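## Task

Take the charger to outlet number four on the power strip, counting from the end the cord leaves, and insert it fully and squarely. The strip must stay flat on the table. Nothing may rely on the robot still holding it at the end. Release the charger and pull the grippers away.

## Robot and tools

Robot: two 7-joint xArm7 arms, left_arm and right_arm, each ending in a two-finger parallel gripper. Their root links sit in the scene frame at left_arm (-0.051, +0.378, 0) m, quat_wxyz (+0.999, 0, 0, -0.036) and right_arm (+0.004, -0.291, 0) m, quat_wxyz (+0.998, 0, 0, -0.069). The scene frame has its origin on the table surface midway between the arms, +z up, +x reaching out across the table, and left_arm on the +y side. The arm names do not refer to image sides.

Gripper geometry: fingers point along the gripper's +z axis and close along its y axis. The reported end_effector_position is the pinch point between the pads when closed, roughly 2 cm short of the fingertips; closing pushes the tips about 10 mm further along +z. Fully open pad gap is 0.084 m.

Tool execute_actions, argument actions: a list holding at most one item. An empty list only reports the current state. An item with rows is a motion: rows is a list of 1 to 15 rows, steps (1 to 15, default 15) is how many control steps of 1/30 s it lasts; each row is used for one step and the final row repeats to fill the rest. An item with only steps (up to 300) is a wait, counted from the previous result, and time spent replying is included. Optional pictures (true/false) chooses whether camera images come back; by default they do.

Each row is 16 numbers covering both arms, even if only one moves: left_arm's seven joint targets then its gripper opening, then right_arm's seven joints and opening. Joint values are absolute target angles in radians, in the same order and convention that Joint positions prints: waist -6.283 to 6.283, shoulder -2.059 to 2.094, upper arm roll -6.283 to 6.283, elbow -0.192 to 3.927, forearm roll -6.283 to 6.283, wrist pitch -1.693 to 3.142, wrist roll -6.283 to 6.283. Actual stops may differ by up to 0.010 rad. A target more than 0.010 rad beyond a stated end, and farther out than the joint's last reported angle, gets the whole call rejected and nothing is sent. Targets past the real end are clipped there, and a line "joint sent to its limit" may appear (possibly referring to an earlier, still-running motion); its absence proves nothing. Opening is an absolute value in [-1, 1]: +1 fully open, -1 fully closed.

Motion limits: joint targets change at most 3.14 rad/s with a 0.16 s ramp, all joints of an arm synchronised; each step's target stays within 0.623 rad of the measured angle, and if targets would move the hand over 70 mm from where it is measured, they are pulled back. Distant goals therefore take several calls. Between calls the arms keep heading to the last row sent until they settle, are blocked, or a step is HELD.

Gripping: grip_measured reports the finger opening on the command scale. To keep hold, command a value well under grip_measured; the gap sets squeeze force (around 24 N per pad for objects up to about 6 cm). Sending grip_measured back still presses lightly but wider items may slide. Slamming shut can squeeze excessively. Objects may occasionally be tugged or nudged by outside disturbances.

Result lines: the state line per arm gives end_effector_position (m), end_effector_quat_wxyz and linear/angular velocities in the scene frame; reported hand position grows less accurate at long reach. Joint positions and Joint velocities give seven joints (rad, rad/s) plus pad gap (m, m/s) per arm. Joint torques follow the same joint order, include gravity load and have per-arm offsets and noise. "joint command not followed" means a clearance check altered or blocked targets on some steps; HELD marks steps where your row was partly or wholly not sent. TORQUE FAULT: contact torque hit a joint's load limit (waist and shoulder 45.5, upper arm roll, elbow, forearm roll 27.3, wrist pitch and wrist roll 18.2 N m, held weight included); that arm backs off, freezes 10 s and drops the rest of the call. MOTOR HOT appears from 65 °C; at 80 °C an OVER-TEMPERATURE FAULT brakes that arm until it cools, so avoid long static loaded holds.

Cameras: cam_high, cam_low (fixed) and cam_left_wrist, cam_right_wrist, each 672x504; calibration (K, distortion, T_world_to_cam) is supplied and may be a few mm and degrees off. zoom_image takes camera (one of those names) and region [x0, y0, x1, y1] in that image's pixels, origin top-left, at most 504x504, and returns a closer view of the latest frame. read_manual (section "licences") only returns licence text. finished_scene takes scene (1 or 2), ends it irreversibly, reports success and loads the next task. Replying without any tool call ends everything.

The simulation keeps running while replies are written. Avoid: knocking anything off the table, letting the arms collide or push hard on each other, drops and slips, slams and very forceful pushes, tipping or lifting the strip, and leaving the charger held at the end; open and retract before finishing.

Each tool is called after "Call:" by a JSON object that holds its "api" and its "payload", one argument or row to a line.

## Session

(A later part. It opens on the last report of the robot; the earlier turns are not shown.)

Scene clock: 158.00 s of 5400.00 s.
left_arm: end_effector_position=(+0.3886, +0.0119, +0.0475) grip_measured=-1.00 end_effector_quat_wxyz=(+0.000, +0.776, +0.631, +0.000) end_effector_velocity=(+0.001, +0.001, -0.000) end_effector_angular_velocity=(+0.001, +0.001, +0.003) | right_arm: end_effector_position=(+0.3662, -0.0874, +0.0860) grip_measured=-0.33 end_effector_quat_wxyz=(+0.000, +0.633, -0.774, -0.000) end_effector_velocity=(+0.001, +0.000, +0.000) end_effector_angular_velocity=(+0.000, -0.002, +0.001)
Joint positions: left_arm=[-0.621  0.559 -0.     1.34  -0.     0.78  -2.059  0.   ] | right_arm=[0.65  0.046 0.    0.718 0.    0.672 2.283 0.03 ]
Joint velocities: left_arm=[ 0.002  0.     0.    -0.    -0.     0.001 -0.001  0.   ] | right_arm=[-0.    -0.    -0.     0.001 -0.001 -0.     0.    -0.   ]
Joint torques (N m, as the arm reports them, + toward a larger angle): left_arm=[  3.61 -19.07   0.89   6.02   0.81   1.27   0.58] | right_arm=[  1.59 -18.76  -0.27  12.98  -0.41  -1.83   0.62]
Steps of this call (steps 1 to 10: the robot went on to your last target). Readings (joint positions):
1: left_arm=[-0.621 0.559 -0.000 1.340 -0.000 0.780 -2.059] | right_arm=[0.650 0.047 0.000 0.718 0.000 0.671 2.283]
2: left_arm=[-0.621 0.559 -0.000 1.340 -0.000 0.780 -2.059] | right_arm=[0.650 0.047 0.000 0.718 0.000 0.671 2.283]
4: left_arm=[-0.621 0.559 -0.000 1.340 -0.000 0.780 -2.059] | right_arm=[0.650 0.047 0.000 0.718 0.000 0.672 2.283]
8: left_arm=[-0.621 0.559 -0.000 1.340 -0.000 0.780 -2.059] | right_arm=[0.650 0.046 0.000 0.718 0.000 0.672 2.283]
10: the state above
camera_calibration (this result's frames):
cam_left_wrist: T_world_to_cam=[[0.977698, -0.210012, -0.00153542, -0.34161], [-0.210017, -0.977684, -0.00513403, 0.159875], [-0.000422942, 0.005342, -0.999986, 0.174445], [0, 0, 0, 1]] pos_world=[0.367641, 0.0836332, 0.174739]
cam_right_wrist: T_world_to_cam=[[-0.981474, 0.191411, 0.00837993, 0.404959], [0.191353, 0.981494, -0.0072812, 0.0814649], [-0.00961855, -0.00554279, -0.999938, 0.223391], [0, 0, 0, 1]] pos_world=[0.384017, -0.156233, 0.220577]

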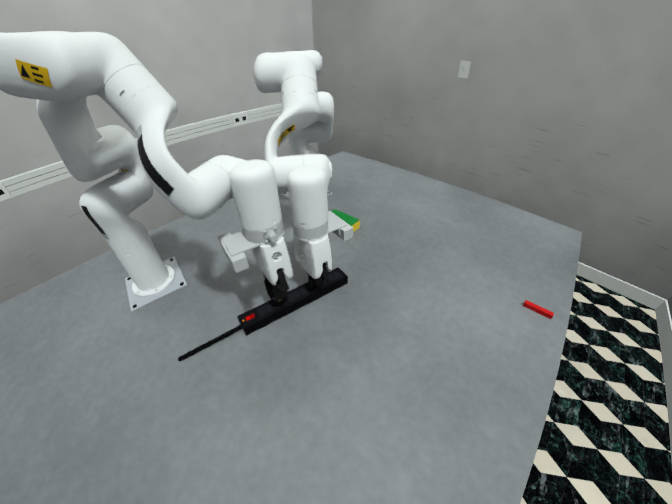

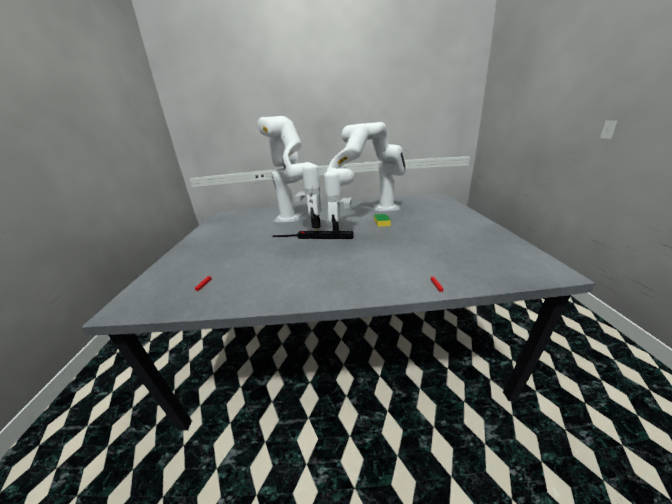

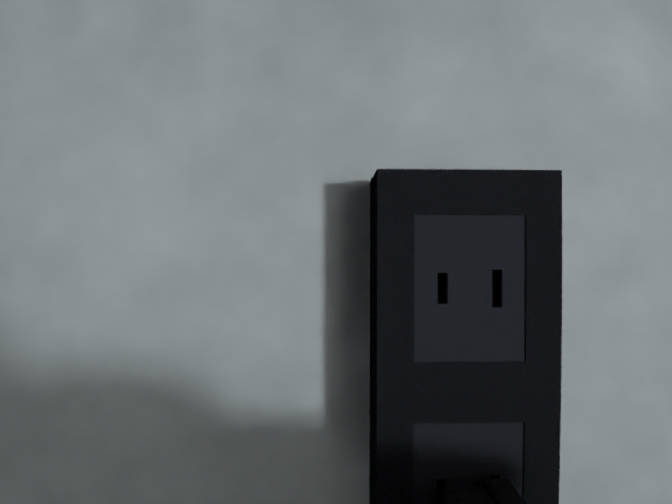

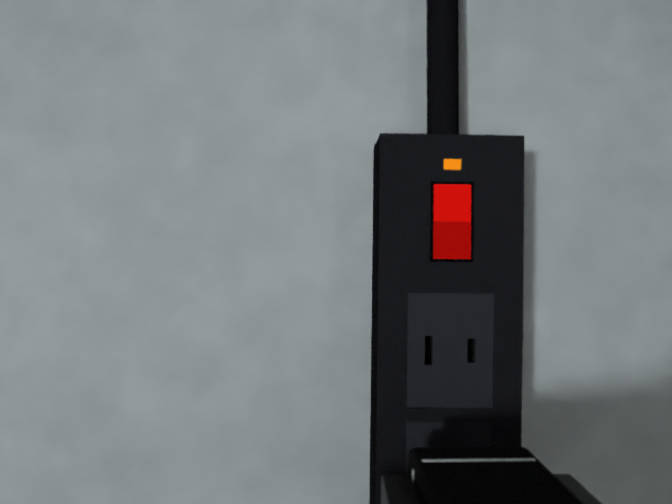

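Call:
{"api": "execute_actions", "payload": {
  "actions": [
    {"rows": [[-0.621,0.5359,0,1.3439,0,0.8080,-2.059,-1,0.6502,0.04624,0,0.71831,0,0.67207,2.2832,-1],[-0.621,0.5359,0,1.3439,0,0.8080,-2.059,-1,0.6502,0.04624,0,0.71831,0,0.67207,2.2832,-1],[-0.621,0.5359,0,1.3439,0,0.8080,-2.059,-1,0.6502,0.04624,0,0.71831,0,0.67207,2.2832,-1],[-0.621,0.5359,0,1.3439,0,0.8080,-2.059,-1,0.6502,0.04624,0,0.71831,0,0.67207,2.2832,-1],[-0.621,0.5359,0,1.3439,0,0.8080,-2.059,-1,0.6502,0.04624,0,0.71831,0,0.67207,2.2832,-1],[-0.621,0.5359,0,1.3439,0,0.8080,-2.059,-1,0.6502,0.04624,0,0.71831,0,0.67207,2.2832,-1],[-0.3,0.0,0,1.1,0,1.1,-2.059,-1,0.6502,0.04624,0,0.71831,0,0.67207,2.2832,-1]], "steps": 15}
  ],
  "pictures": false
}}

Call:
{"api": "execute_actions", "payload": {
  "actions": [
    {"rows": [[-0.3,0.0,0,1.1,0,1.1,-2.059,-1,0.6502,0.04624,0,0.71831,0,0.67207,2.2832,-1],[-0.3,0.0,0,1.1,0,1.1,-2.059,-1,0.6502,0.04624,0,0.71831,0,0.67207,2.2832,-1],[-0.3,0.0,0,1.1,0,1.1,-2.059,-1,0.6502,0.04624,0,0.71831,0,0.67207,2.2832,-1],[-0.3,0.0,0,1.1,0,1.1,-2.059,-1,0.6502,0.04624,0,0.71831,0,0.67207,2.2832,-1],[-0.3,0.0,0,1.1,0,1.1,-2.059,-1,0.6502,0.04624,0,0.71831,0,0.67207,2.2832,-1],[-0.3,0.0,0,1.1,0,1.1,-2.059,-1,0.6803,0.0836,0,0.7674,0,0.6838,2.3168,-1],[-0.3,0.0,0,1.1,0,1.1,-2.059,-1,0.6803,0.0836,0,0.7674,0,0.6838,2.3168,-1],[-0.3,0.0,0,1.1,0,1.1,-2.059,-1,0.7105,0.1210,0,0.8166,0,0.6956,2.3505,-1],[-0.3,0.0,0,1.1,0,1.1,-2.059,-1,0.7105,0.1210,0,0.8166,0,0.6956,2.3505,-1],[-0.3,0.0,0,1.1,0,1.1,-2.059,-1,0.7406,0.1584,0,0.8657,0,0.7073,2.3841,-1],[-0.3,0.0,0,1.1,0,1.1,-2.059,-1,0.7406,0.1584,0,0.8657,0,0.7073,2.3841,-1],[-0.3,0.0,0,1.1,0,1.1,-2.059,-1,0.77076,0.19584,0,0.91482,0,0.71898,2.41773,-1]], "steps": 15}
  ],
  "pictures": false
}}

Call:
{"api": "execute_actions", "payload": {
  "actions": [
    {"rows": [[-0.3,0.0,0,1.1,0,1.1,-2.059,-1,0.77076,0.19584,0,0.91482,0,0.71898,2.41773,-1],[-0.3,0.0,0,1.1,0,1.1,-2.059,-1,0.77076,0.19584,0,0.91482,0,0.71898,2.41773,-1],[-0.3,0.0,0,1.1,0,1.1,-2.059,-1,0.77076,0.19584,0,0.91482,0,0.71898,2.41773,-1],[-0.3,0.0,0,1.1,0,1.1,-2.059,-1,0.77076,0.21668,0,0.90833,0,0.69165,2.41773,-1]], "steps": 15}
  ],
  "pictures": false
}}

Call:
{"api": "execute_actions", "payload": {
  "actions": [
    {"steps": 12}
  ]
}}

Call:
{"api": "zoom_image", "payload": {
  "camera": "cam_right_wrist",
  "region": [350, 180, 570, 400]
}}

Call:
{"api": "zoom_image", "payload": {
  "camera": "cam_right_wrist",
  "region": [370, 284, 590, 504]
}}

Scene clock: 204.30 s of 5400.00 s.
left_arm: end_effector_position=(+0.4015, +0.0793, +0.1167) grip_measured=-1.00 end_effector_quat_wxyz=(-0.005, +0.740, +0.673, -0.001) end_effector_velocity=(+0.023, +0.280, +0.263) end_effector_angular_velocity=(-0.011, -0.004, +0.458) | right_arm: end_effector_position=(+0.3662, -0.0874, +0.0860) grip_measured=-0.33 end_effector_quat_wxyz=(-0.000, +0.633, -0.774, -0.000) end_effector_velocity=(-0.000, +0.000, -0.000) end_effector_angular_velocity=(+0.000, -0.000, +0.001)
Joint positions: left_arm=[-0.513  0.362  0.002  1.258  0.     0.906 -2.059  0.   ] | right_arm=[ 0.65   0.046  0.     0.718 -0.     0.672  2.283  0.03 ]
Joint velocities: left_arm=[ 0.47  -0.802 -0.015 -0.36  -0.     0.432 -0.     0.   ] | right_arm=[ 0.    -0.001  0.    -0.001  0.    -0.     0.    -0.   ]
Joint torques (N m, as the arm reports them, + toward a larger angle): left_arm=[  0.34 -27.04  -1.02  12.88   0.09  -1.59   0.53] | right_arm=[  1.68 -18.72  -0.34  12.79  -0.32  -1.79   0.36]
Steps of this call (steps 1 to 15: the robot went on to your last target; steps 16 to 90: nothing new was sent; then 42.80 s passed at rest; steps 91 to 105: all 15 steps of this action). Readings (joint positions):
91: left_arm=[-0.621 0.558 0.000 1.340 0.000 0.781 -2.059] | right_arm=[0.650 0.046 -0.000 0.718 0.000 0.672 2.283]
92: left_arm=[-0.621 0.556 0.000 1.339 0.000 0.786 -2.059] | right_arm=[0.650 0.046 -0.000 0.718 -0.000 0.672 2.283]
94: left_arm=[-0.620 0.550 0.001 1.335 0.000 0.800 -2.059] | right_arm=[0.650 0.046 -0.000 0.718 0.000 0.672 2.283]
98: left_arm=[-0.618 0.539 0.000 1.334 0.000 0.811 -2.059] | right_arm=[0.650 0.046 -0.000 0.718 -0.000 0.672 2.283]
105: the state above

Scene clock: 204.80 s of 5400.00 s.
left_arm: end_effector_position=(+0.3879, +0.2024, +0.2196) grip_measured=-1.00 end_effector_quat_wxyz=(+0.001, +0.668, +0.744, +0.000) end_effector_velocity=(-0.038, +0.032, +0.008) end_effector_angular_velocity=(+0.021, +0.063, +0.036) | right_arm: end_effector_position=(+0.3790, -0.0302, +0.0867) grip_measured=-0.33 end_effector_quat_wxyz=(-0.001, +0.630, -0.777, -0.000) end_effector_velocity=(+0.016, +0.211, -0.005) end_effector_angular_velocity=(+0.012, -0.002, +0.031)
Joint positions: left_arm=[-0.308  0.013  0.001  1.107  0.     1.092 -2.059  0.   ] | right_arm=[0.744 0.162 0.002 0.871 0.    0.708 2.387 0.03 ]
Joint velocities: left_arm=[ 0.067 -0.111 -0.033 -0.092 -0.003  0.085 -0.001  0.   ] | right_arm=[0.315 0.382 0.041 0.496 0.001 0.105 0.323 0.   ]
Joint torques (N m, as the arm reports them, + toward a larger angle): left_arm=[  0.09 -17.55  -0.88  13.84   0.16  -2.01   0.56] | right_arm=[ -4.18 -24.8   -2.33  10.26  -0.01  -1.32  -0.04]
Steps of this call (steps 1 to 15: all 15 steps of this action). Readings (joint positions):
1: left_arm=[-0.497 0.335 0.002 1.246 0.000 0.920 -2.059] | right_arm=[0.650 0.046 0.000 0.718 0.000 0.672 2.283]
2: left_arm=[-0.481 0.308 0.001 1.234 0.000 0.935 -2.059] | right_arm=[0.650 0.046 -0.000 0.718 0.000 0.672 2.283]
4: left_arm=[-0.448 0.252 0.001 1.209 0.000 0.965 -2.059] | right_arm=[0.650 0.046 -0.000 0.718 -0.000 0.672 2.283]
8: left_arm=[-0.382 0.139 0.001 1.161 0.000 1.025 -2.059] | right_arm=[0.658 0.057 -0.002 0.732 0.000 0.676 2.294]
15: the state above

Scene clock: 205.30 s of 5400.00 s.
left_arm: end_effector_position=(+0.3854, +0.2068, +0.2220) grip_measured=-1.00 end_effector_quat_wxyz=(-0.000, +0.665, +0.747, -0.000) end_effector_velocity=(+0.001, +0.002, +0.002) end_effector_angular_velocity=(-0.001, -0.003, +0.004) | right_arm: end_effector_position=(+0.3816, -0.0145, +0.0764) grip_measured=-0.33 end_effector_quat_wxyz=(-0.000, +0.627, -0.779, +0.000) end_effector_velocity=(+0.001, +0.003, -0.001) end_effector_angular_velocity=(+0.003, -0.005, +0.004)
Joint positions: left_arm=[-0.3    0.    -0.     1.1   -0.     1.1   -2.059  0.   ] | right_arm=[ 0.77   0.216 -0.     0.908 -0.     0.692  2.418  0.03 ]
Joint velocities: left_arm=[ 0.003 -0.004  0.001 -0.     0.     0.     0.     0.   ] | right_arm=[ 0.003  0.007  0.002  0.004 -0.001 -0.008  0.002  0.   ]
Joint torques (N m, as the arm reports them, + toward a larger angle): left_arm=[  1.67 -20.18  -0.19  14.58   0.17  -1.86   0.58] | right_arm=[  1.1  -22.46  -0.68  12.85  -0.02  -1.92   0.45]
Steps of this call (steps 1 to 15: all 15 steps of this action). Readings (joint positions):
1: left_arm=[-0.306 0.010 -0.000 1.104 -0.000 1.094 -2.059] | right_arm=[0.753 0.173 0.003 0.885 0.000 0.711 2.396]
2: left_arm=[-0.305 0.008 -0.001 1.102 -0.000 1.096 -2.059] | right_arm=[0.759 0.180 0.003 0.894 0.000 0.713 2.402]
4: left_arm=[-0.303 0.005 -0.001 1.101 -0.000 1.098 -2.059] | right_arm=[0.765 0.188 0.002 0.904 0.000 0.716 2.410]
8: left_arm=[-0.301 0.002 -0.001 1.100 -0.000 1.099 -2.059] | right_arm=[0.769 0.208 -0.001 0.907 -0.000 0.700 2.416]
15: the state above

Scene clock: 205.70 s of 5400.00 s.
left_arm: end_effector_position=(+0.3855, +0.2069, +0.2222) grip_measured=-1.00 end_effector_quat_wxyz=(-0.000, +0.665, +0.747, -0.000) end_effector_velocity=(-0.000, +0.000, -0.001) end_effector_angular_velocity=(+0.000, +0.001, +0.000) | right_arm: end_effector_position=(+0.3814, -0.0143, +0.0760) grip_measured=-0.33 end_effector_quat_wxyz=(-0.000, +0.627, -0.779, +0.000) end_effector_velocity=(+0.001, +0.000, +0.000) end_effector_angular_velocity=(+0.000, -0.002, +0.001)
Joint positions: left_arm=[-0.3    0.    -0.     1.1   -0.     1.1   -2.059  0.   ] | right_arm=[ 0.771  0.217 -0.     0.908  0.     0.692  2.418  0.03 ]
Joint velocities: left_arm=[ 0.     0.001  0.    -0.    -0.    -0.    -0.     0.   ] | right_arm=[-0.     0.    -0.     0.001 -0.001 -0.001  0.    -0.   ]
Joint torques (N m, as the arm reports them, + toward a larger angle): left_arm=[  1.8  -20.13  -0.19  14.45   0.19  -1.78   0.55] | right_arm=[  1.81 -22.41  -0.67  12.96   0.03  -1.81   0.26]
Steps of this call (steps 1 to 12: the robot went on to your last target). Readings (joint positions):
1: left_arm=[-0.300 0.000 -0.000 1.100 -0.000 1.100 -2.059] | right_arm=[0.770 0.216 -0.000 0.908 -0.000 0.692 2.418]
2: left_arm=[-0.300 0.000 -0.000 1.100 -0.000 1.100 -2.059] | right_arm=[0.770 0.216 -0.000 0.908 -0.000 0.692 2.418]
4: left_arm=[-0.300 0.000 -0.000 1.100 -0.000 1.100 -2.059] | right_arm=[0.771 0.216 -0.000 0.908 -0.000 0.692 2.418]
8: left_arm=[-0.300 0.000 -0.000 1.100 -0.000 1.100 -2.059] | right_arm=[0.771 0.216 -0.000 0.908 -0.000 0.692 2.418]
12: the state above
camera_calibration (this result's frames):
cam_left_wrist: T_world_to_cam=[[0.994018, 0.109196, -0.00199517, -0.369549], [0.109184, -0.994007, -0.00540142, 0.231225], [-0.00257303, 0.00515127, -0.999983, 0.349006], [0, 0, 0, 1]] pos_world=[0.34299, 0.268395, 0.349512]
cam_right_wrist: T_world_to_cam=[[-0.978693, 0.205162, 0.00828481, 0.40515], [0.205105, 0.978713, -0.00719688, 0.00136718], [-0.00958498, -0.00534427, -0.99994, 0.214028], [0, 0, 0, 1]] pos_world=[0.398289, -0.0833156, 0.210669]

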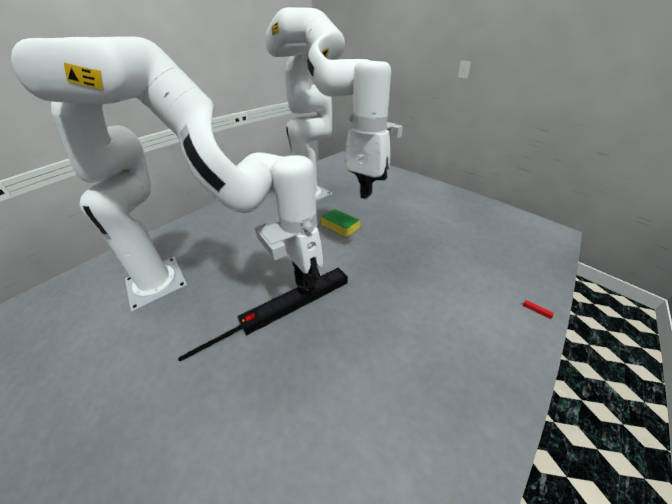

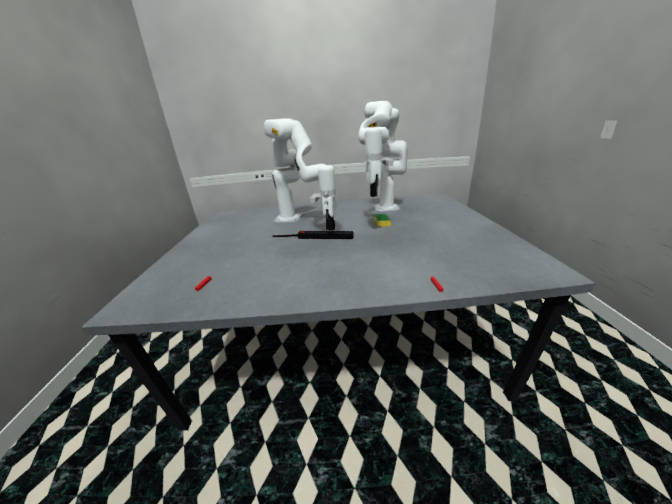

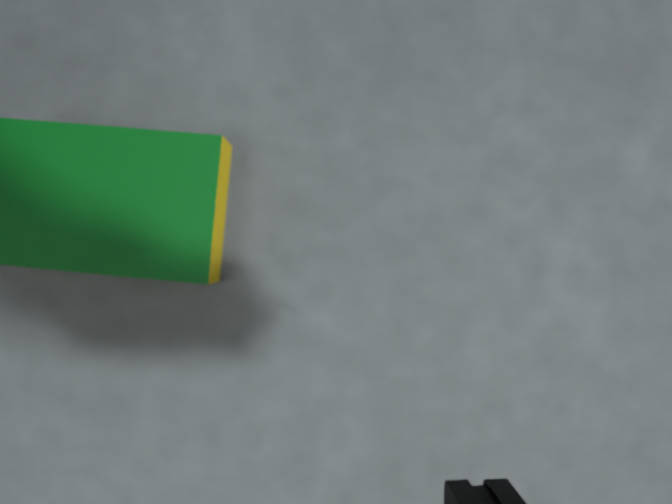

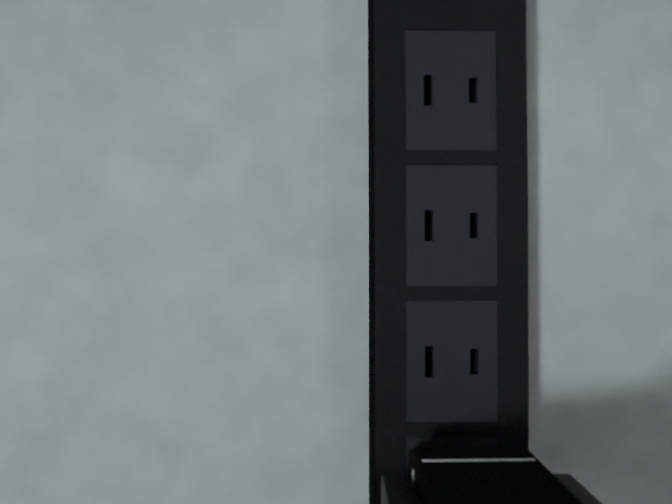

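Region (350, 180, 570, 400) of cam_right_wrist's 672x504 image, scaled by 2.291, with more detail than that image has.

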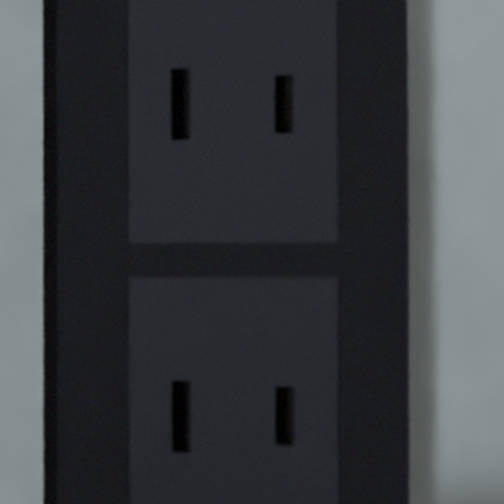

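Region (370, 284, 590, 504) of cam_right_wrist's 672x504 image, scaled by 2.291, with more detail than that image has.

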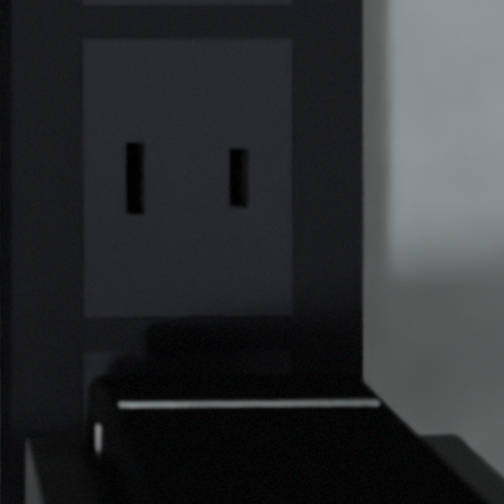

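Call:
{"api": "execute_actions", "payload": {
  "actions": [
    {"rows": [[-0.3,0.0,0,1.1,0,1.1,-2.059,-1,0.77147,0.21771,0,0.90979,0,0.69208,2.41844,-1],[-0.3,0.0,0,1.1,0,1.1,-2.059,-1,0.77147,0.21771,0,0.90979,0,0.69208,2.41844,-1],[-0.3,0.0,0,1.1,0,1.1,-2.059,-1,0.77147,0.21771,0,0.90979,0,0.69208,2.41844,-1],[-0.3,0.0,0,1.1,0,1.1,-2.059,-1,0.77147,0.21987,0,0.90924,0,0.68937,2.41844,-1],[-0.3,0.0,0,1.1,0,1.1,-2.059,-1,0.77147,0.21987,0,0.90924,0,0.68937,2.41844,-1],[-0.3,0.0,0,1.1,0,1.1,-2.059,-1,0.77147,0.22204,0,0.90869,0,0.68665,2.41844,-1],[-0.3,0.0,0,1.1,0,1.1,-2.059,-1,0.77147,0.22204,0,0.90869,0,0.68665,2.41844,-1],[-0.3,0.0,0,1.1,0,1.1,-2.059,-1,0.77147,0.2242,0,0.90814,0,0.68394,2.41844,-1],[-0.3,0.0,0,1.1,0,1.1,-2.059,-1,0.77147,0.2242,0,0.90814,0,0.68394,2.41844,-1],[-0.3,0.0,0,1.1,0,1.1,-2.059,-1,0.77147,0.22636,0,0.90759,0,0.68123,2.41844,-1],[-0.3,0.0,0,1.1,0,1.1,-2.059,-1,0.77147,0.22636,0,0.90759,0,0.68123,2.41844,-1],[-0.3,0.0,0,1.1,0,1.1,-2.059,-1,0.77147,0.22853,0,0.90704,0,0.67851,2.41844,-1],[-0.3,0.0,0,1.1,0,1.1,-2.059,-1,0.77147,0.22853,0,0.90704,0,0.67851,2.41844,-1],[-0.3,0.0,0,1.1,0,1.1,-2.059,-1,0.77147,0.23069,0,0.90649,0,0.6758,2.41844,-1]], "steps": 15}
  ],
  "pictures": false
}}

Call:
{"api": "execute_actions", "payload": {
  "actions": [
    {"steps": 10}
  ],
  "pictures": false
}}

Scene clock: 228.83 s of 5400.00 s.
left_arm: end_effector_position=(+0.3855, +0.2070, +0.2222) grip_measured=-1.00 end_effector_quat_wxyz=(-0.000, +0.665, +0.747, +0.000) end_effector_velocity=(-0.000, -0.000, +0.001) end_effector_angular_velocity=(-0.001, -0.001, +0.000) | right_arm: end_effector_position=(+0.3815, -0.0138, +0.0716) grip_measured=-0.33 end_effector_quat_wxyz=(+0.000, +0.627, -0.779, -0.000) end_effector_velocity=(+0.001, +0.000, -0.014) end_effector_angular_velocity=(+0.001, -0.000, -0.001)
Joint positions: left_arm=[-0.3    0.    -0.     1.1    0.     1.1   -2.059  0.   ] | right_arm=[ 0.771  0.227 -0.     0.907 -0.     0.68   2.418  0.03 ]
Joint velocities: left_arm=[-0.    -0.001 -0.    -0.    -0.    -0.    -0.001  0.   ] | right_arm=[-0.     0.032 -0.    -0.006  0.    -0.039  0.    -0.   ]
Joint torques (N m, as the arm reports them, + toward a larger angle): left_arm=[  1.82 -20.08  -0.13  14.5    0.07  -1.82   0.55] | right_arm=[  1.47 -22.44  -0.9   12.74  -0.22  -1.73   0.45]
Steps of this call (steps 1 to 15: the robot went on to your last target; steps 16 to 90: nothing new was sent; then 19.63 s passed at rest; steps 91 to 105: all 15 steps of this action). Readings (joint positions):
91: left_arm=[-0.300 0.000 0.000 1.100 0.000 1.100 -2.059] | right_arm=[0.771 0.217 -0.000 0.908 -0.000 0.692 2.418]
92: left_arm=[-0.300 -0.000 -0.000 1.100 0.000 1.100 -2.059] | right_arm=[0.771 0.217 -0.000 0.909 -0.000 0.692 2.418]
94: left_arm=[-0.300 -0.000 -0.000 1.100 0.000 1.100 -2.059] | right_arm=[0.771 0.217 -0.000 0.909 -0.000 0.692 2.418]
98: left_arm=[-0.300 -0.000 0.000 1.100 0.000 1.100 -2.059] | right_arm=[0.771 0.220 0.000 0.909 0.000 0.689 2.418]
105: the state above

Scene clock: 229.17 s of 5400.00 s.
left_arm: end_effector_position=(+0.3855, +0.2070, +0.2222) grip_measured=-1.00 end_effector_quat_wxyz=(-0.000, +0.665, +0.747, +0.000) end_effector_velocity=(+0.000, +0.001, -0.001) end_effector_angular_velocity=(+0.001, +0.001, +0.001) | right_arm: end_effector_position=(+0.3816, -0.0137, +0.0701) grip_measured=-0.33 end_effector_quat_wxyz=(-0.000, +0.627, -0.779, +0.000) end_effector_velocity=(-0.000, +0.001, -0.000) end_effector_angular_velocity=(+0.001, -0.002, +0.001)
Joint positions: left_arm=[-0.3   -0.     0.     1.1    0.     1.1   -2.059  0.   ] | right_arm=[ 0.771  0.231 -0.     0.907  0.     0.676  2.418  0.03 ]
Joint velocities: left_arm=[ 0.001  0.001  0.001  0.     0.    -0.    -0.     0.   ] | right_arm=[ 0.     0.001  0.001 -0.001 -0.    -0.003  0.    -0.   ]
Joint torques (N m, as the arm reports them, + toward a larger angle): left_arm=[  1.73 -20.05  -0.16  14.47   0.13  -1.81   0.53] | right_arm=[  1.4  -22.82  -1.09  12.81  -0.11  -1.87   0.47]
Steps of this call (steps 1 to 10: the robot went on to your last target). Readings (joint positions):
1: left_arm=[-0.300 0.000 0.000 1.100 0.000 1.100 -2.059] | right_arm=[0.771 0.228 -0.000 0.907 0.000 0.679 2.418]
2: left_arm=[-0.300 -0.000 -0.000 1.100 -0.000 1.100 -2.059] | right_arm=[0.771 0.229 -0.000 0.907 -0.000 0.678 2.418]
4: left_arm=[-0.300 0.000 0.000 1.100 -0.000 1.100 -2.059] | right_arm=[0.771 0.230 0.000 0.907 -0.000 0.677 2.418]
8: left_arm=[-0.300 0.000 -0.000 1.100 0.000 1.100 -2.059] | right_arm=[0.771 0.230 -0.000 0.907 0.000 0.676 2.418]
10: the state above

Call:
{"api": "execute_actions", "payload": {
  "actions": []
}}

Scene clock: 251.17 s of 5400.00 s.
left_arm: end_effector_position=(+0.3855, +0.2070, +0.2222) grip_measured=-1.00 end_effector_quat_wxyz=(-0.000, +0.665, +0.747, +0.000) end_effector_velocity=(+0.000, +0.000, -0.000) end_effector_angular_velocity=(-0.001, +0.001, +0.001) | right_arm: end_effector_position=(+0.3815, -0.0137, +0.0700) grip_measured=-0.33 end_effector_quat_wxyz=(-0.000, +0.627, -0.779, -0.000) end_effector_velocity=(-0.001, +0.000, -0.000) end_effector_angular_velocity=(-0.002, +0.002, +0.002)
Joint positions: left_arm=[-0.3   -0.    -0.     1.1    0.     1.1   -2.059  0.   ] | right_arm=[0.771 0.231 0.    0.906 0.    0.676 2.418 0.03 ]
Joint velocities: left_arm=[ 0.     0.     0.    -0.    -0.001 -0.    -0.     0.   ] | right_arm=[ 0.    -0.001  0.002 -0.001 -0.001  0.002  0.     0.   ]
Joint torques (N m, as the arm reports them, + toward a larger angle): left_arm=[  1.53 -20.25  -0.26  14.5    0.06  -1.78   0.64] | right_arm=[  1.85 -22.46  -0.68  12.98  -0.15  -1.77   0.36]
Steps of this call (steps 1 to 15: the robot went on to your last target; steps 16 to 90: nothing new was sent; then 19.00 s passed at rest). Readings (joint positions):
1: left_arm=[-0.300 0.000 -0.000 1.100 -0.000 1.100 -2.059] | right_arm=[0.771 0.231 -0.000 0.907 -0.000 0.676 2.418]
2: left_arm=[-0.300 0.000 -0.000 1.100 -0.000 1.100 -2.059] | right_arm=[0.771 0.231 -0.000 0.907 0.000 0.676 2.418]
4: left_arm=[-0.300 0.000 0.000 1.100 0.000 1.100 -2.059] | right_arm=[0.771 0.231 -0.000 0.907 -0.000 0.676 2.418]
8: left_arm=[-0.300 -0.000 -0.000 1.100 0.000 1.100 -2.059] | right_arm=[0.771 0.231 -0.000 0.907 0.000 0.676 2.418]
90: the state above
All arms were judged still, so your last target was given up. Only a new action makes them travel on or press farther. Fingers that are still opening or closing keep moving.
camera_calibration (this result's frames):
cam_left_wrist: T_world_to_cam=[[0.994015, 0.109225, -0.00195897, -0.369571], [0.109213, -0.994004, -0.00538315, 0.23122], [-0.0025352, 0.00513699, -0.999984, 0.349013], [0, 0, 0, 1]] pos_world=[0.342992, 0.268407, 0.349528]
cam_right_wrist: T_world_to_cam=[[-0.978702, 0.205118, 0.00833024, 0.405198], [0.205061, 0.978722, -0.00724076, 0.000810357], [-0.0096382, -0.00537834, -0.999939, 0.208007], [0, 0, 0, 1]] pos_world=[0.398407, -0.082788, 0.204625]

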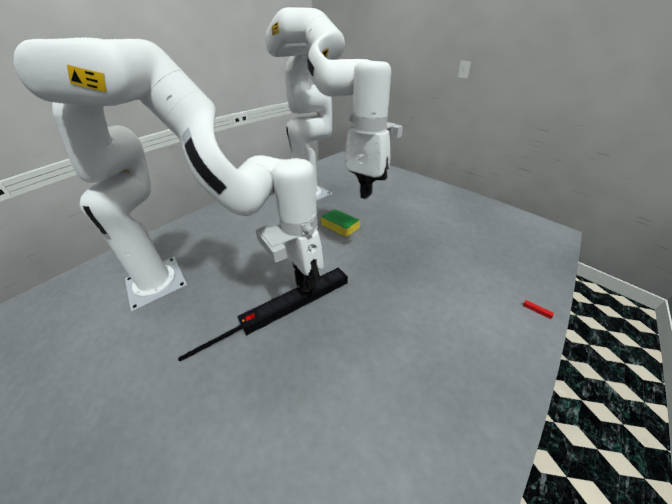

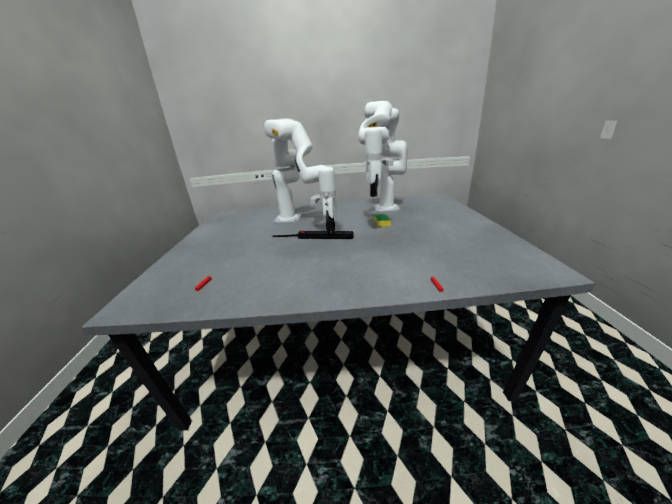

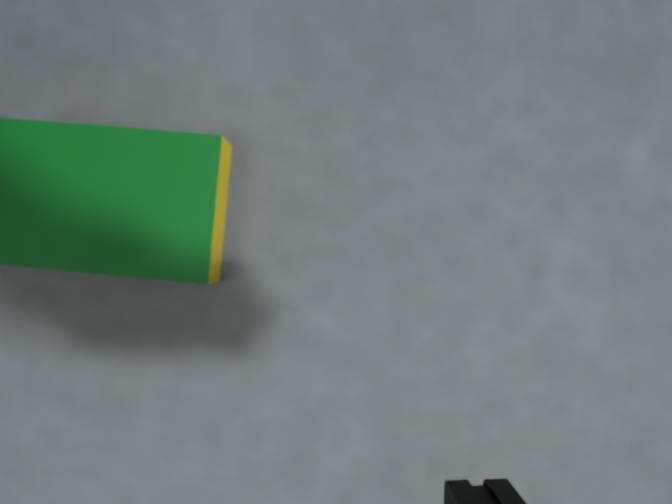

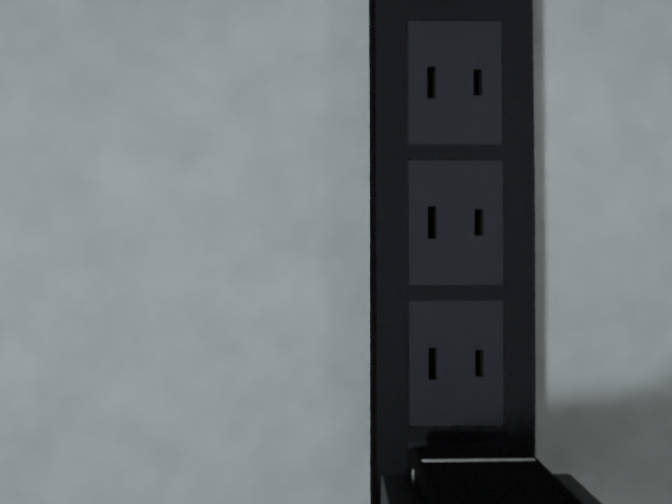

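Call:
{"api": "execute_actions", "payload": {
  "actions": [
    {"rows":[[-0.3,0,0,1.1,0,1.1,-2.059,-1,0.77147,0.23177,0,0.90621,0,0.67444,2.41844,-1],[-0.3,0,0,1.1,0,1.1,-2.059,-1,0.77147,0.23285,0,0.90594,0,0.67309,2.41844,-1],[-0.3,0,0,1.1,0,1.1,-2.059,-1,0.77147,0.23393,0,0.90566,0,0.67173,2.41844,-1],[-0.3,0,0,1.1,0,1.1,-2.059,-1,0.77147,0.23501,0,0.90539,0,0.67038,2.41844,-1],[-0.3,0,0,1.1,0,1.1,-2.059,-1,0.77147,0.23609,0,0.90511,0,0.66902,2.41844,-1],[-0.3,0,0,1.1,0,1.1,-2.059,-1,0.77147,0.23718,0,0.90484,0,0.66766,2.41844,-1],[-0.3,0,0,1.1,0,1.1,-2.059,-1,0.77147,0.23826,0,0.90456,0,0.6663,2.41844,-1],[-0.3,0,0,1.1,0,1.1,-2.059,-1,0.77147,0.23934,0,0.90429,0,0.66495,2.41844,-1],[-0.3,0,0,1.1,0,1.1,-2.059,-1,0.77147,0.24046,0,0.90406,0,0.6636,2.41844,-1],[-0.3,0,0,1.1,0,1.1,-2.059,-1,0.77147,0.24158,0,0.90384,0,0.66226,2.41844,-1],[-0.3,0,0,1.1,0,1.1,-2.059,-1,0.77147,0.2427,0,0.90361,0,0.66091,2.41844,-1],[-0.3,0,0,1.1,0,1.1,-2.059,-1,0.77147,0.24382,0,0.90339,0,0.65957,2.41844,-1]],"steps":15}
  ],
  "pictures": false
}}

Scene clock: 267.50 s of 5400.00 s.
left_arm: end_effector_position=(+0.3855, +0.2070, +0.2222) grip_measured=-1.00 end_effector_quat_wxyz=(-0.000, +0.665, +0.747, +0.000) end_effector_velocity=(-0.000, -0.000, +0.000) end_effector_angular_velocity=(-0.001, -0.001, -0.001) | right_arm: end_effector_position=(+0.3814, -0.0138, +0.0646) grip_measured=-0.33 end_effector_quat_wxyz=(+0.000, +0.627, -0.779, -0.000) end_effector_velocity=(-0.001, -0.000, -0.008) end_effector_angular_velocity=(-0.003, +0.003, +0.001)
Joint positions: left_arm=[-0.3   -0.    -0.     1.1    0.     1.1   -2.059  0.   ] | right_arm=[ 0.771  0.242  0.     0.904 -0.     0.661  2.418  0.03 ]
Joint velocities: left_arm=[ 0.    -0.001 -0.001  0.    -0.    -0.    -0.     0.   ] | right_arm=[ 0.     0.018  0.001 -0.004 -0.    -0.018  0.     0.   ]
Joint torques (N m, as the arm reports them, + toward a larger angle): left_arm=[  1.63 -20.08  -0.08  14.46   0.16  -1.76   0.55] | right_arm=[  1.3  -23.28  -0.65  12.83  -0.21  -1.63   0.57]
Steps of this call (steps 1 to 90: nothing new was sent; then 12.83 s passed at rest; steps 91 to 105: all 15 steps of this action). Readings (joint positions):
91: left_arm=[-0.300 -0.000 -0.000 1.100 0.000 1.100 -2.059] | right_arm=[0.771 0.231 -0.000 0.906 0.000 0.676 2.418]
92: left_arm=[-0.300 0.000 -0.000 1.100 -0.000 1.100 -2.059] | right_arm=[0.771 0.231 -0.000 0.906 0.000 0.675 2.418]
94: left_arm=[-0.300 0.000 0.000 1.100 -0.000 1.100 -2.059] | right_arm=[0.771 0.232 -0.000 0.906 0.000 0.674 2.418]
98: left_arm=[-0.300 -0.000 -0.000 1.100 0.000 1.100 -2.059] | right_arm=[0.771 0.236 0.000 0.905 -0.000 0.670 2.418]
105: the state above

In the slots. Continue to 0.056.

Call:
{"api": "execute_actions", "payload": {
  "actions": [
    {"rows":[[-0.3,0,0,1.1,0,1.1,-2.059,-1,0.77147,0.24516,0,0.90312,0,0.65796,2.41844,-1],[-0.3,0,0,1.1,0,1.1,-2.059,-1,0.77147,0.2465,0,0.90285,0,0.65635,2.41844,-1],[-0.3,0,0,1.1,0,1.1,-2.059,-1,0.77147,0.24785,0,0.90258,0,0.65473,2.41844,-1],[-0.3,0,0,1.1,0,1.1,-2.059,-1,0.77147,0.24919,0,0.9023,0,0.65311,2.41844,-1],[-0.3,0,0,1.1,0,1.1,-2.059,-1,0.77147,0.25053,0,0.90203,0,0.6515,2.41844,-1],[-0.3,0,0,1.1,0,1.1,-2.059,-1,0.77147,0.25187,0,0.90176,0,0.64989,2.41844,-1],[-0.3,0,0,1.1,0,1.1,-2.059,-1,0.77147,0.25322,0,0.90149,0,0.64827,2.41844,-1],[-0.3,0,0,1.1,0,1.1,-2.059,-1,0.77147,0.25456,0,0.90122,0,0.64666,2.41844,-1],[-0.3,0,0,1.1,0,1.1,-2.059,-1,0.77147,0.2559,0,0.90095,0,0.64505,2.41844,-1],[-0.3,0,0,1.1,0,1.1,-2.059,-1,0.77147,0.25724,0,0.90068,0,0.64344,2.41844,-1],[-0.3,0,0,1.1,0,1.1,-2.059,-1,0.77147,0.25859,0,0.9004,0,0.64181,2.41844,-1],[-0.3,0,0,1.1,0,1.1,-2.059,-1,0.77147,0.25993,0,0.90013,0,0.6402,2.41844,-1],[-0.3,0,0,1.1,0,1.1,-2.059,-1,0.77147,0.26127,0,0.89986,0,0.63859,2.41844,-1],[-0.3,0,0,1.1,0,1.1,-2.059,-1,0.77147,0.26262,0,0.8996,0,0.63698,2.41844,-1],[-0.3,0,0,1.1,0,1.1,-2.059,-1,0.77147,0.264,0,0.89936,0,0.63536,2.41844,-1]],"steps":15}
  ],
  "pictures": false
}}

Call:
{"api": "execute_actions", "payload": {
  "actions": [
    {"steps":10}
  ]
}}

Scene clock: 288.57 s of 5400.00 s.
left_arm: end_effector_position=(+0.3855, +0.2070, +0.2222) grip_measured=-1.00 end_effector_quat_wxyz=(-0.000, +0.665, +0.747, +0.000) end_effector_velocity=(-0.000, +0.000, -0.000) end_effector_angular_velocity=(+0.001, +0.001, +0.001) | right_arm: end_effector_position=(+0.3821, -0.0121, +0.0594) grip_measured=-0.33 end_effector_quat_wxyz=(-0.002, +0.628, -0.778, -0.000) end_effector_velocity=(+0.001, +0.006, -0.018) end_effector_angular_velocity=(+0.009, -0.008, +0.007)
Joint positions: left_arm=[-0.3   -0.    -0.     1.1   -0.     1.1   -2.059  0.   ] | right_arm=[0.772 0.256 0.001 0.902 0.    0.642 2.418 0.03 ]
Joint velocities: left_arm=[-0.     0.001  0.    -0.     0.001  0.    -0.001  0.   ] | right_arm=[ 0.003  0.046  0.006 -0.002  0.001 -0.06   0.     0.   ]
Joint torques (N m, as the arm reports them, + toward a larger angle): left_arm=[  1.78 -20.15  -0.17  14.46   0.18  -1.78   0.62] | right_arm=[ -1.37 -14.54  -2.4    9.33  -0.3   -2.91   0.54]
Steps of this call (steps 1 to 15: the robot went on to your last target; steps 16 to 90: nothing new was sent; then 17.57 s passed at rest; steps 91 to 105: all 15 steps of this action). Readings (joint positions):
91: left_arm=[-0.300 0.000 -0.000 1.100 -0.000 1.100 -2.059] | right_arm=[0.771 0.244 -0.000 0.903 -0.000 0.660 2.418]
92: left_arm=[-0.300 -0.000 0.000 1.100 0.000 1.100 -2.059] | right_arm=[0.771 0.244 -0.000 0.903 0.000 0.659 2.418]
94: left_arm=[-0.300 0.000 0.000 1.100 0.000 1.100 -2.059] | right_arm=[0.771 0.245 -0.000 0.903 -0.000 0.658 2.418]
98: left_arm=[-0.300 0.000 -0.000 1.100 -0.000 1.100 -2.059] | right_arm=[0.771 0.249 0.000 0.903 0.000 0.653 2.418]
105: the state above

Scene clock: 288.90 s of 5400.00 s.
left_arm: end_effector_position=(+0.3855, +0.2070, +0.2222) grip_measured=-1.00 end_effector_quat_wxyz=(-0.000, +0.665, +0.747, +0.000) end_effector_velocity=(+0.000, +0.000, -0.000) end_effector_angular_velocity=(+0.001, +0.000, -0.000) | right_arm: end_effector_position=(+0.3819, -0.0126, +0.0554) grip_measured=-0.33 end_effector_quat_wxyz=(-0.001, +0.628, -0.778, -0.000) end_effector_velocity=(-0.001, -0.001, +0.000) end_effector_angular_velocity=(-0.002, +0.000, +0.002)
Joint positions: left_arm=[-0.3    0.     0.     1.1    0.     1.1   -2.059  0.   ] | right_arm=[0.772 0.264 0.001 0.901 0.    0.633 2.419 0.03 ]
Joint velocities: left_arm=[ 0.001  0.001 -0.    -0.     0.001 -0.     0.     0.   ] | right_arm=[ 0.    -0.002 -0.001 -0.002 -0.002  0.002 -0.    -0.   ]
Joint torques (N m, as the arm reports them, + toward a larger angle): left_arm=[  1.73 -20.23  -0.11  14.51   0.14  -1.73   0.65] | right_arm=[ -2.45 -17.29  -3.79   7.64  -0.7   -0.26   0.43]
Steps of this call (steps 1 to 10: the robot went on to your last target). Readings (joint positions):
1: left_arm=[-0.300 -0.000 -0.000 1.100 -0.000 1.100 -2.059] | right_arm=[0.772 0.257 0.002 0.902 0.000 0.640 2.418]
2: left_arm=[-0.300 0.000 -0.000 1.100 -0.000 1.100 -2.059] | right_arm=[0.772 0.259 0.002 0.902 0.000 0.638 2.418]
4: left_arm=[-0.300 -0.000 0.000 1.100 -0.000 1.100 -2.059] | right_arm=[0.772 0.261 0.002 0.902 0.000 0.636 2.418]
8: left_arm=[-0.300 -0.000 0.000 1.100 0.000 1.100 -2.059] | right_arm=[0.772 0.264 0.001 0.901 0.000 0.633 2.419]
10: the state above
camera_calibration (this result's frames):
cam_left_wrist: T_world_to_cam=[[0.994015, 0.109225, -0.00195905, -0.369571], [0.109214, -0.994004, -0.00538321, 0.23122], [-0.00253529, 0.00513704, -0.999984, 0.349013], [0, 0, 0, 1]] pos_world=[0.342992, 0.268407, 0.349528]
cam_right_wrist: T_world_to_cam=[[-0.978962, 0.203929, 0.00675855, 0.405567], [0.203899, 0.97898, -0.00490452, -0.000210063], [-0.00761666, -0.00342328, -0.999965, 0.192629], [0, 0, 0, 1]] pos_world=[0.398545, -0.081842, 0.18988]

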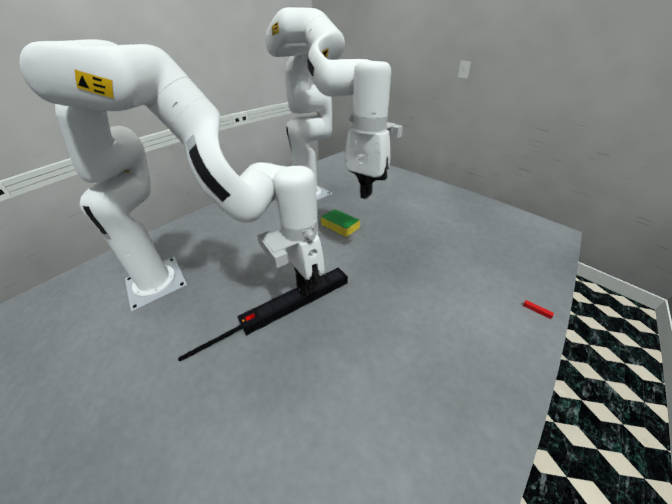

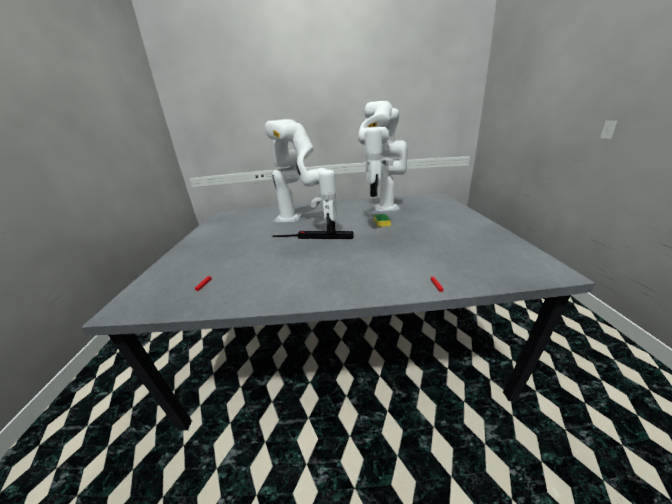

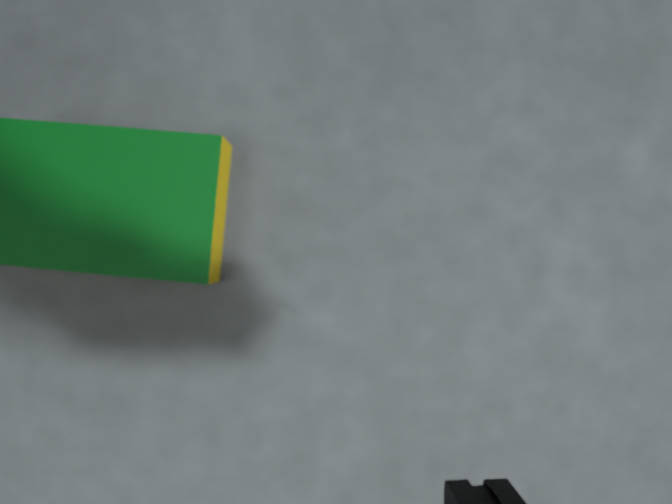

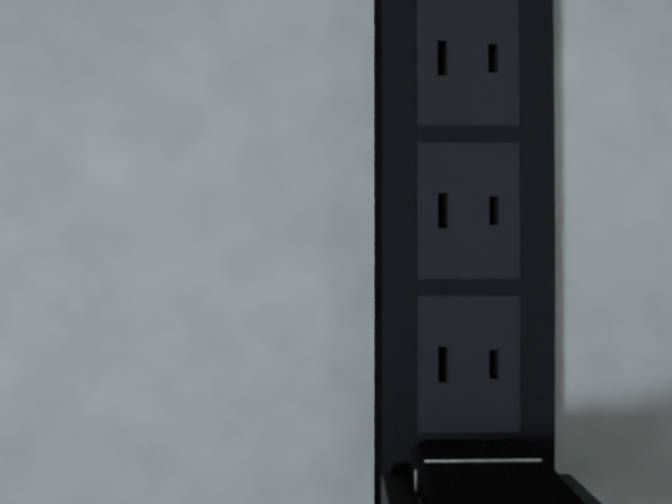

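Call:
{"api": "execute_actions", "payload": {
  "actions": [
    {"rows":[[-0.3,0,0,1.1,0,1.1,-2.059,-1,0.77147,0.262,0,0.8998,0,0.6378,2.41844,0.2]],"steps":12}
  ],
  "pictures": false
}}

Call:
{"api": "execute_actions", "payload": {
  "actions": [
    {"rows":[[-0.3,0,0,1.1,0,1.1,-2.059,-1,0.77147,0.2505,0,0.902,0,0.6515,2.41844,0.2],[-0.3,0,0,1.1,0,1.1,-2.059,-1,0.77147,0.23934,0,0.90429,0,0.66495,2.41844,0.2],[-0.3,0,0,1.1,0,1.1,-2.059,-1,0.77147,0.2285,0,0.907,0,0.6785,2.41844,0.2],[-0.3,0,0,1.1,0,1.1,-2.059,-1,0.77147,0.21771,0,0.90979,0,0.69208,2.41844,0.2],[-0.3,0,0,1.1,0,1.1,-2.059,-1,0.77147,0.2072,0,0.9129,0,0.7057,2.41844,0.2],[-0.3,0,0,1.1,0,1.1,-2.059,-1,0.77147,0.19687,0,0.91628,0,0.71941,2.41844,0.2],[-0.3,0,0,1.1,0,1.1,-2.059,-1,0.77147,0.1868,0,0.9199,0,0.7331,2.41844,0.2],[-0.3,0,0,1.1,0,1.1,-2.059,-1,0.77147,0.17686,0,0.92375,0,0.74689,2.41844,0.2],[-0.3,0,0,1.1,0,1.1,-2.059,-1,0.77147,0.1672,0,0.9279,0,0.7607,2.41844,0.2],[-0.3,0,0,1.1,0,1.1,-2.059,-1,0.77147,0.15771,0,0.93219,0,0.77448,2.41844,0.2],[-0.3,0,0,1.1,0,1.1,-2.059,-1,0.77147,0.1485,0,0.9368,0,0.7883,2.41844,0.2],[-0.3,0,0,1.1,0,1.1,-2.059,-1,0.77147,0.13945,0,0.94159,0,0.80214,2.41844,0.2]],"steps":15}
  ],
  "pictures": false
}}

Call:
{"api": "execute_actions", "payload": {
  "actions": [
    {"rows":[[-0.3,0,0,1.1,0,1.1,-2.059,-1,0.77147,0.13945,0,0.94159,0,0.80214,2.41844,0.2],[-0.3,0,0,1.1,0,1.1,-2.059,-1,0.77147,0.13945,0,0.94159,0,0.80214,2.41844,0.2],[-0.3,0,0,1.1,0,1.1,-2.059,-1,0.77147,0.13945,0,0.94159,0,0.80214,2.41844,-1]],"steps":15}
  ]
}}

Call:
{"api": "zoom_image", "payload": {
  "camera": "cam_high",
  "region": [230, 240, 370, 345]
}}

Scene clock: 315.10 s of 5400.00 s.
left_arm: end_effector_position=(+0.3855, +0.2070, +0.2222) grip_measured=-1.00 end_effector_quat_wxyz=(-0.000, +0.665, +0.747, +0.000) end_effector_velocity=(-0.001, -0.001, -0.000) end_effector_angular_velocity=(+0.001, +0.000, -0.004) | right_arm: end_effector_position=(+0.3808, -0.0143, +0.0550) grip_measured=+0.19 end_effector_quat_wxyz=(+0.001, +0.627, -0.779, -0.000) end_effector_velocity=(+0.005, +0.004, +0.006) end_effector_angular_velocity=(+0.011, -0.015, +0.000)
Joint positions: left_arm=[-0.3   -0.     0.     1.1   -0.     1.1   -2.059  0.   ] | right_arm=[ 0.771  0.263 -0.     0.899  0.     0.639  2.418  0.052]
Joint velocities: left_arm=[-0.002  0.    -0.001  0.     0.001  0.     0.     0.   ] | right_arm=[ 0.    -0.006  0.     0.008 -0.    -0.005 -0.     0.   ]
Joint torques (N m, as the arm reports them, + toward a larger angle): left_arm=[  1.63 -20.11  -0.14  14.47   0.23  -1.83   0.63] | right_arm=[  1.46 -22.8   -0.48  12.33  -0.2   -1.9    0.53]
Steps of this call (steps 1 to 15: the robot went on to your last target; steps 16 to 90: nothing new was sent; then 22.80 s passed at rest; steps 91 to 102: all 12 steps of this action). Readings (joint positions):
91: left_arm=[-0.300 0.000 0.000 1.100 0.000 1.100 -2.059] | right_arm=[0.771 0.264 -0.000 0.899 -0.000 0.635 2.418]
92: left_arm=[-0.300 -0.000 0.000 1.100 0.000 1.100 -2.059] | right_arm=[0.771 0.264 -0.000 0.898 -0.000 0.638 2.418]
94: left_arm=[-0.300 -0.000 0.000 1.100 0.000 1.100 -2.059] | right_arm=[0.771 0.267 0.000 0.892 -0.000 0.641 2.418]
98: left_arm=[-0.300 0.000 0.000 1.100 0.000 1.100 -2.059] | right_arm=[0.771 0.265 0.000 0.896 0.000 0.640 2.418]
102: the state above

Scene clock: 315.60 s of 5400.00 s.
left_arm: end_effector_position=(+0.3855, +0.2070, +0.2222) grip_measured=-1.00 end_effector_quat_wxyz=(-0.000, +0.665, +0.747, +0.000) end_effector_velocity=(-0.000, -0.000, -0.000) end_effector_angular_velocity=(-0.000, +0.001, +0.000) | right_arm: end_effector_position=(+0.3824, -0.0132, +0.1096) grip_measured=+0.19 end_effector_quat_wxyz=(-0.002, +0.627, -0.779, +0.000) end_effector_velocity=(+0.008, +0.004, +0.091) end_effector_angular_velocity=(+0.019, -0.028, -0.001)
Joint positions: left_arm=[-0.3    0.    -0.     1.1   -0.     1.1   -2.059  0.   ] | right_arm=[ 0.771  0.152 -0.     0.936  0.     0.781  2.418  0.052]
Joint velocities: left_arm=[-0.     0.001 -0.     0.    -0.001 -0.    -0.     0.   ] | right_arm=[-0.    -0.162 -0.001  0.083 -0.002  0.211  0.     0.   ]
Joint torques (N m, as the arm reports them, + toward a larger angle): left_arm=[  1.79 -20.26  -0.25  14.48   0.18  -1.75   0.6 ] | right_arm=[  1.74 -18.38  -0.53  11.59  -0.27  -1.76   0.37]
Steps of this call (steps 1 to 15: all 15 steps of this action). Readings (joint positions):
1: left_arm=[-0.300 0.000 -0.000 1.100 0.000 1.100 -2.059] | right_arm=[0.771 0.263 -0.000 0.899 0.000 0.639 2.418]
2: left_arm=[-0.300 0.000 0.000 1.100 0.000 1.100 -2.059] | right_arm=[0.771 0.261 0.000 0.899 0.000 0.641 2.418]
4: left_arm=[-0.300 -0.000 0.000 1.100 0.000 1.100 -2.059] | right_arm=[0.771 0.251 0.000 0.901 -0.000 0.654 2.418]
8: left_arm=[-0.300 -0.000 0.000 1.100 0.000 1.100 -2.059] | right_arm=[0.771 0.215 -0.000 0.911 0.000 0.696 2.418]
15: the state above

Scene clock: 316.10 s of 5400.00 s.
left_arm: end_effector_position=(+0.3855, +0.2070, +0.2222) grip_measured=-1.00 end_effector_quat_wxyz=(-0.000, +0.665, +0.747, +0.000) end_effector_velocity=(-0.000, -0.001, +0.001) end_effector_angular_velocity=(-0.001, -0.002, -0.001) | right_arm: end_effector_position=(+0.3815, -0.0138, +0.1158) grip_measured=-1.00 end_effector_quat_wxyz=(+0.000, +0.627, -0.779, -0.000) end_effector_velocity=(+0.000, +0.000, +0.001) end_effector_angular_velocity=(+0.002, -0.001, -0.001)
Joint positions: left_arm=[-0.3    0.    -0.     1.1   -0.     1.1   -2.059  0.   ] | right_arm=[ 0.771  0.14   0.     0.941 -0.     0.802  2.418  0.   ]
Joint velocities: left_arm=[-0.001 -0.002  0.    -0.    -0.     0.    -0.     0.   ] | right_arm=[-0.    -0.002 -0.     0.     0.001 -0.    -0.     0.   ]
Joint torques (N m, as the arm reports them, + toward a larger angle): left_arm=[  1.8  -20.18  -0.19  14.51   0.11  -1.87   0.55] | right_arm=[  1.32 -21.43  -0.6   13.8   -0.26  -1.76   0.43]
Steps of this call (steps 1 to 15: all 15 steps of this action). Readings (joint positions):
1: left_arm=[-0.300 -0.000 0.000 1.100 0.000 1.100 -2.059] | right_arm=[0.771 0.148 -0.000 0.939 0.000 0.787 2.418]
2: left_arm=[-0.300 0.000 -0.000 1.100 -0.000 1.100 -2.059] | right_arm=[0.771 0.145 -0.000 0.940 0.000 0.791 2.418]
4: left_arm=[-0.300 -0.000 0.000 1.100 -0.000 1.100 -2.059] | right_arm=[0.771 0.143 -0.000 0.940 0.000 0.797 2.418]
8: left_arm=[-0.300 0.000 -0.000 1.100 0.000 1.100 -2.059] | right_arm=[0.771 0.141 0.000 0.941 -0.000 0.801 2.418]
15: the state above
camera_calibration (this result's frames):
cam_left_wrist: T_world_to_cam=[[0.994015, 0.109225, -0.00195914, -0.369571], [0.109213, -0.994004, -0.00538312, 0.23122], [-0.00253537, 0.00513694, -0.999984, 0.349013], [0, 0, 0, 1]] pos_world=[0.342992, 0.268407, 0.349528]
cam_right_wrist: T_world_to_cam=[[-0.9787, 0.205115, 0.00856687, 0.404721], [0.205054, 0.978722, -0.00750517, 0.00124884], [-0.00992401, -0.00558864, -0.999935, 0.253887], [0, 0, 0, 1]] pos_world=[0.398364, -0.0828177, 0.250413]

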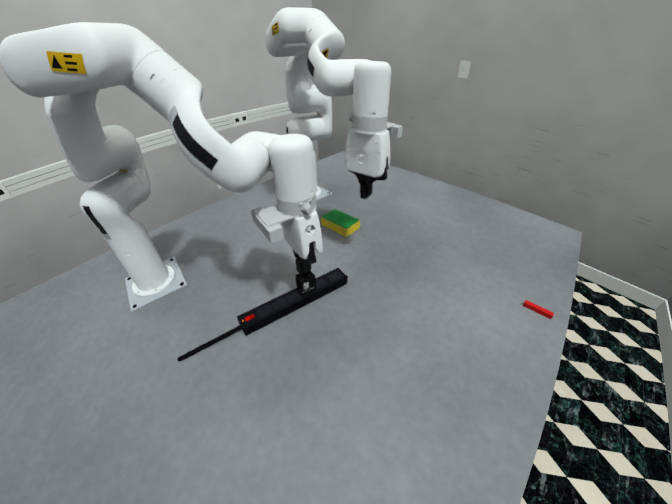

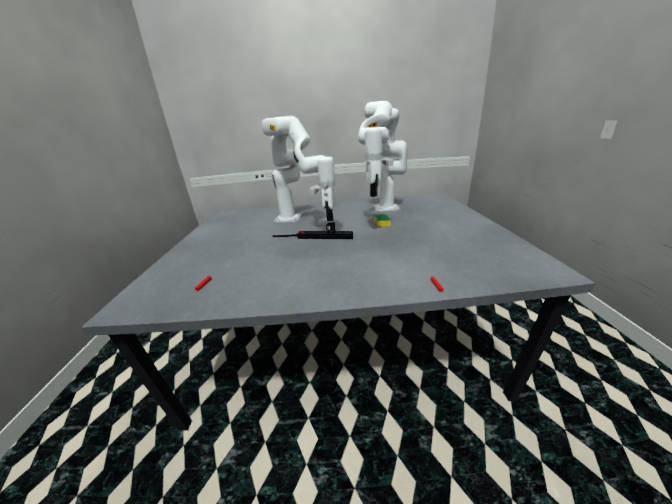

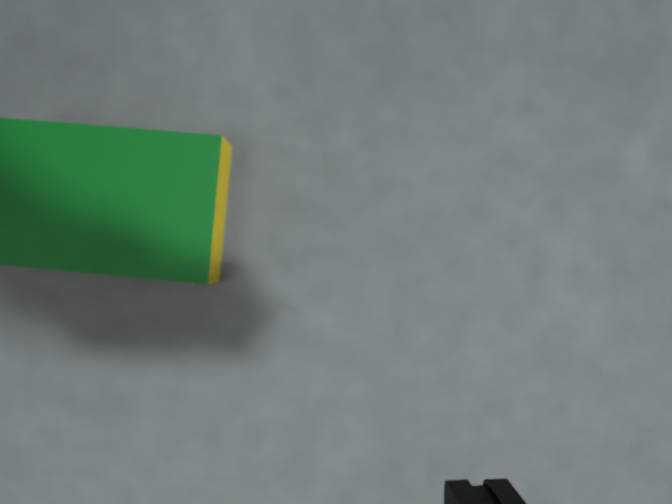

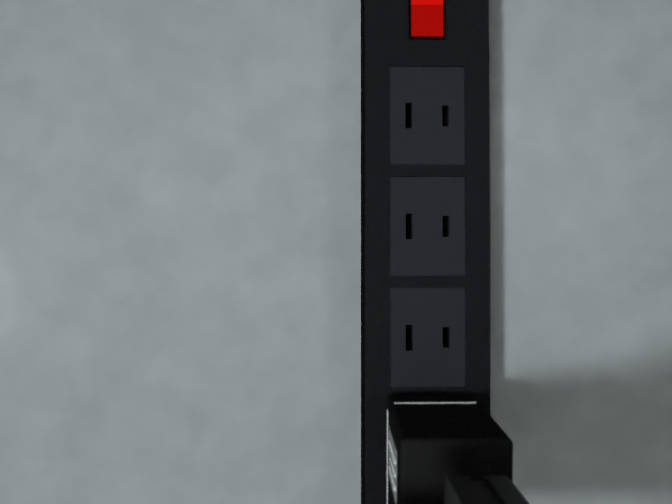

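Region (230, 240, 370, 345) of cam_high's 672x504 image, scaled by 3.600, with more detail than that image has; it fills the top 378 rows of this view, and the rest is white.

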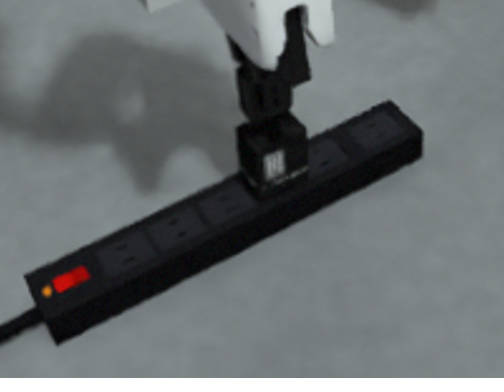

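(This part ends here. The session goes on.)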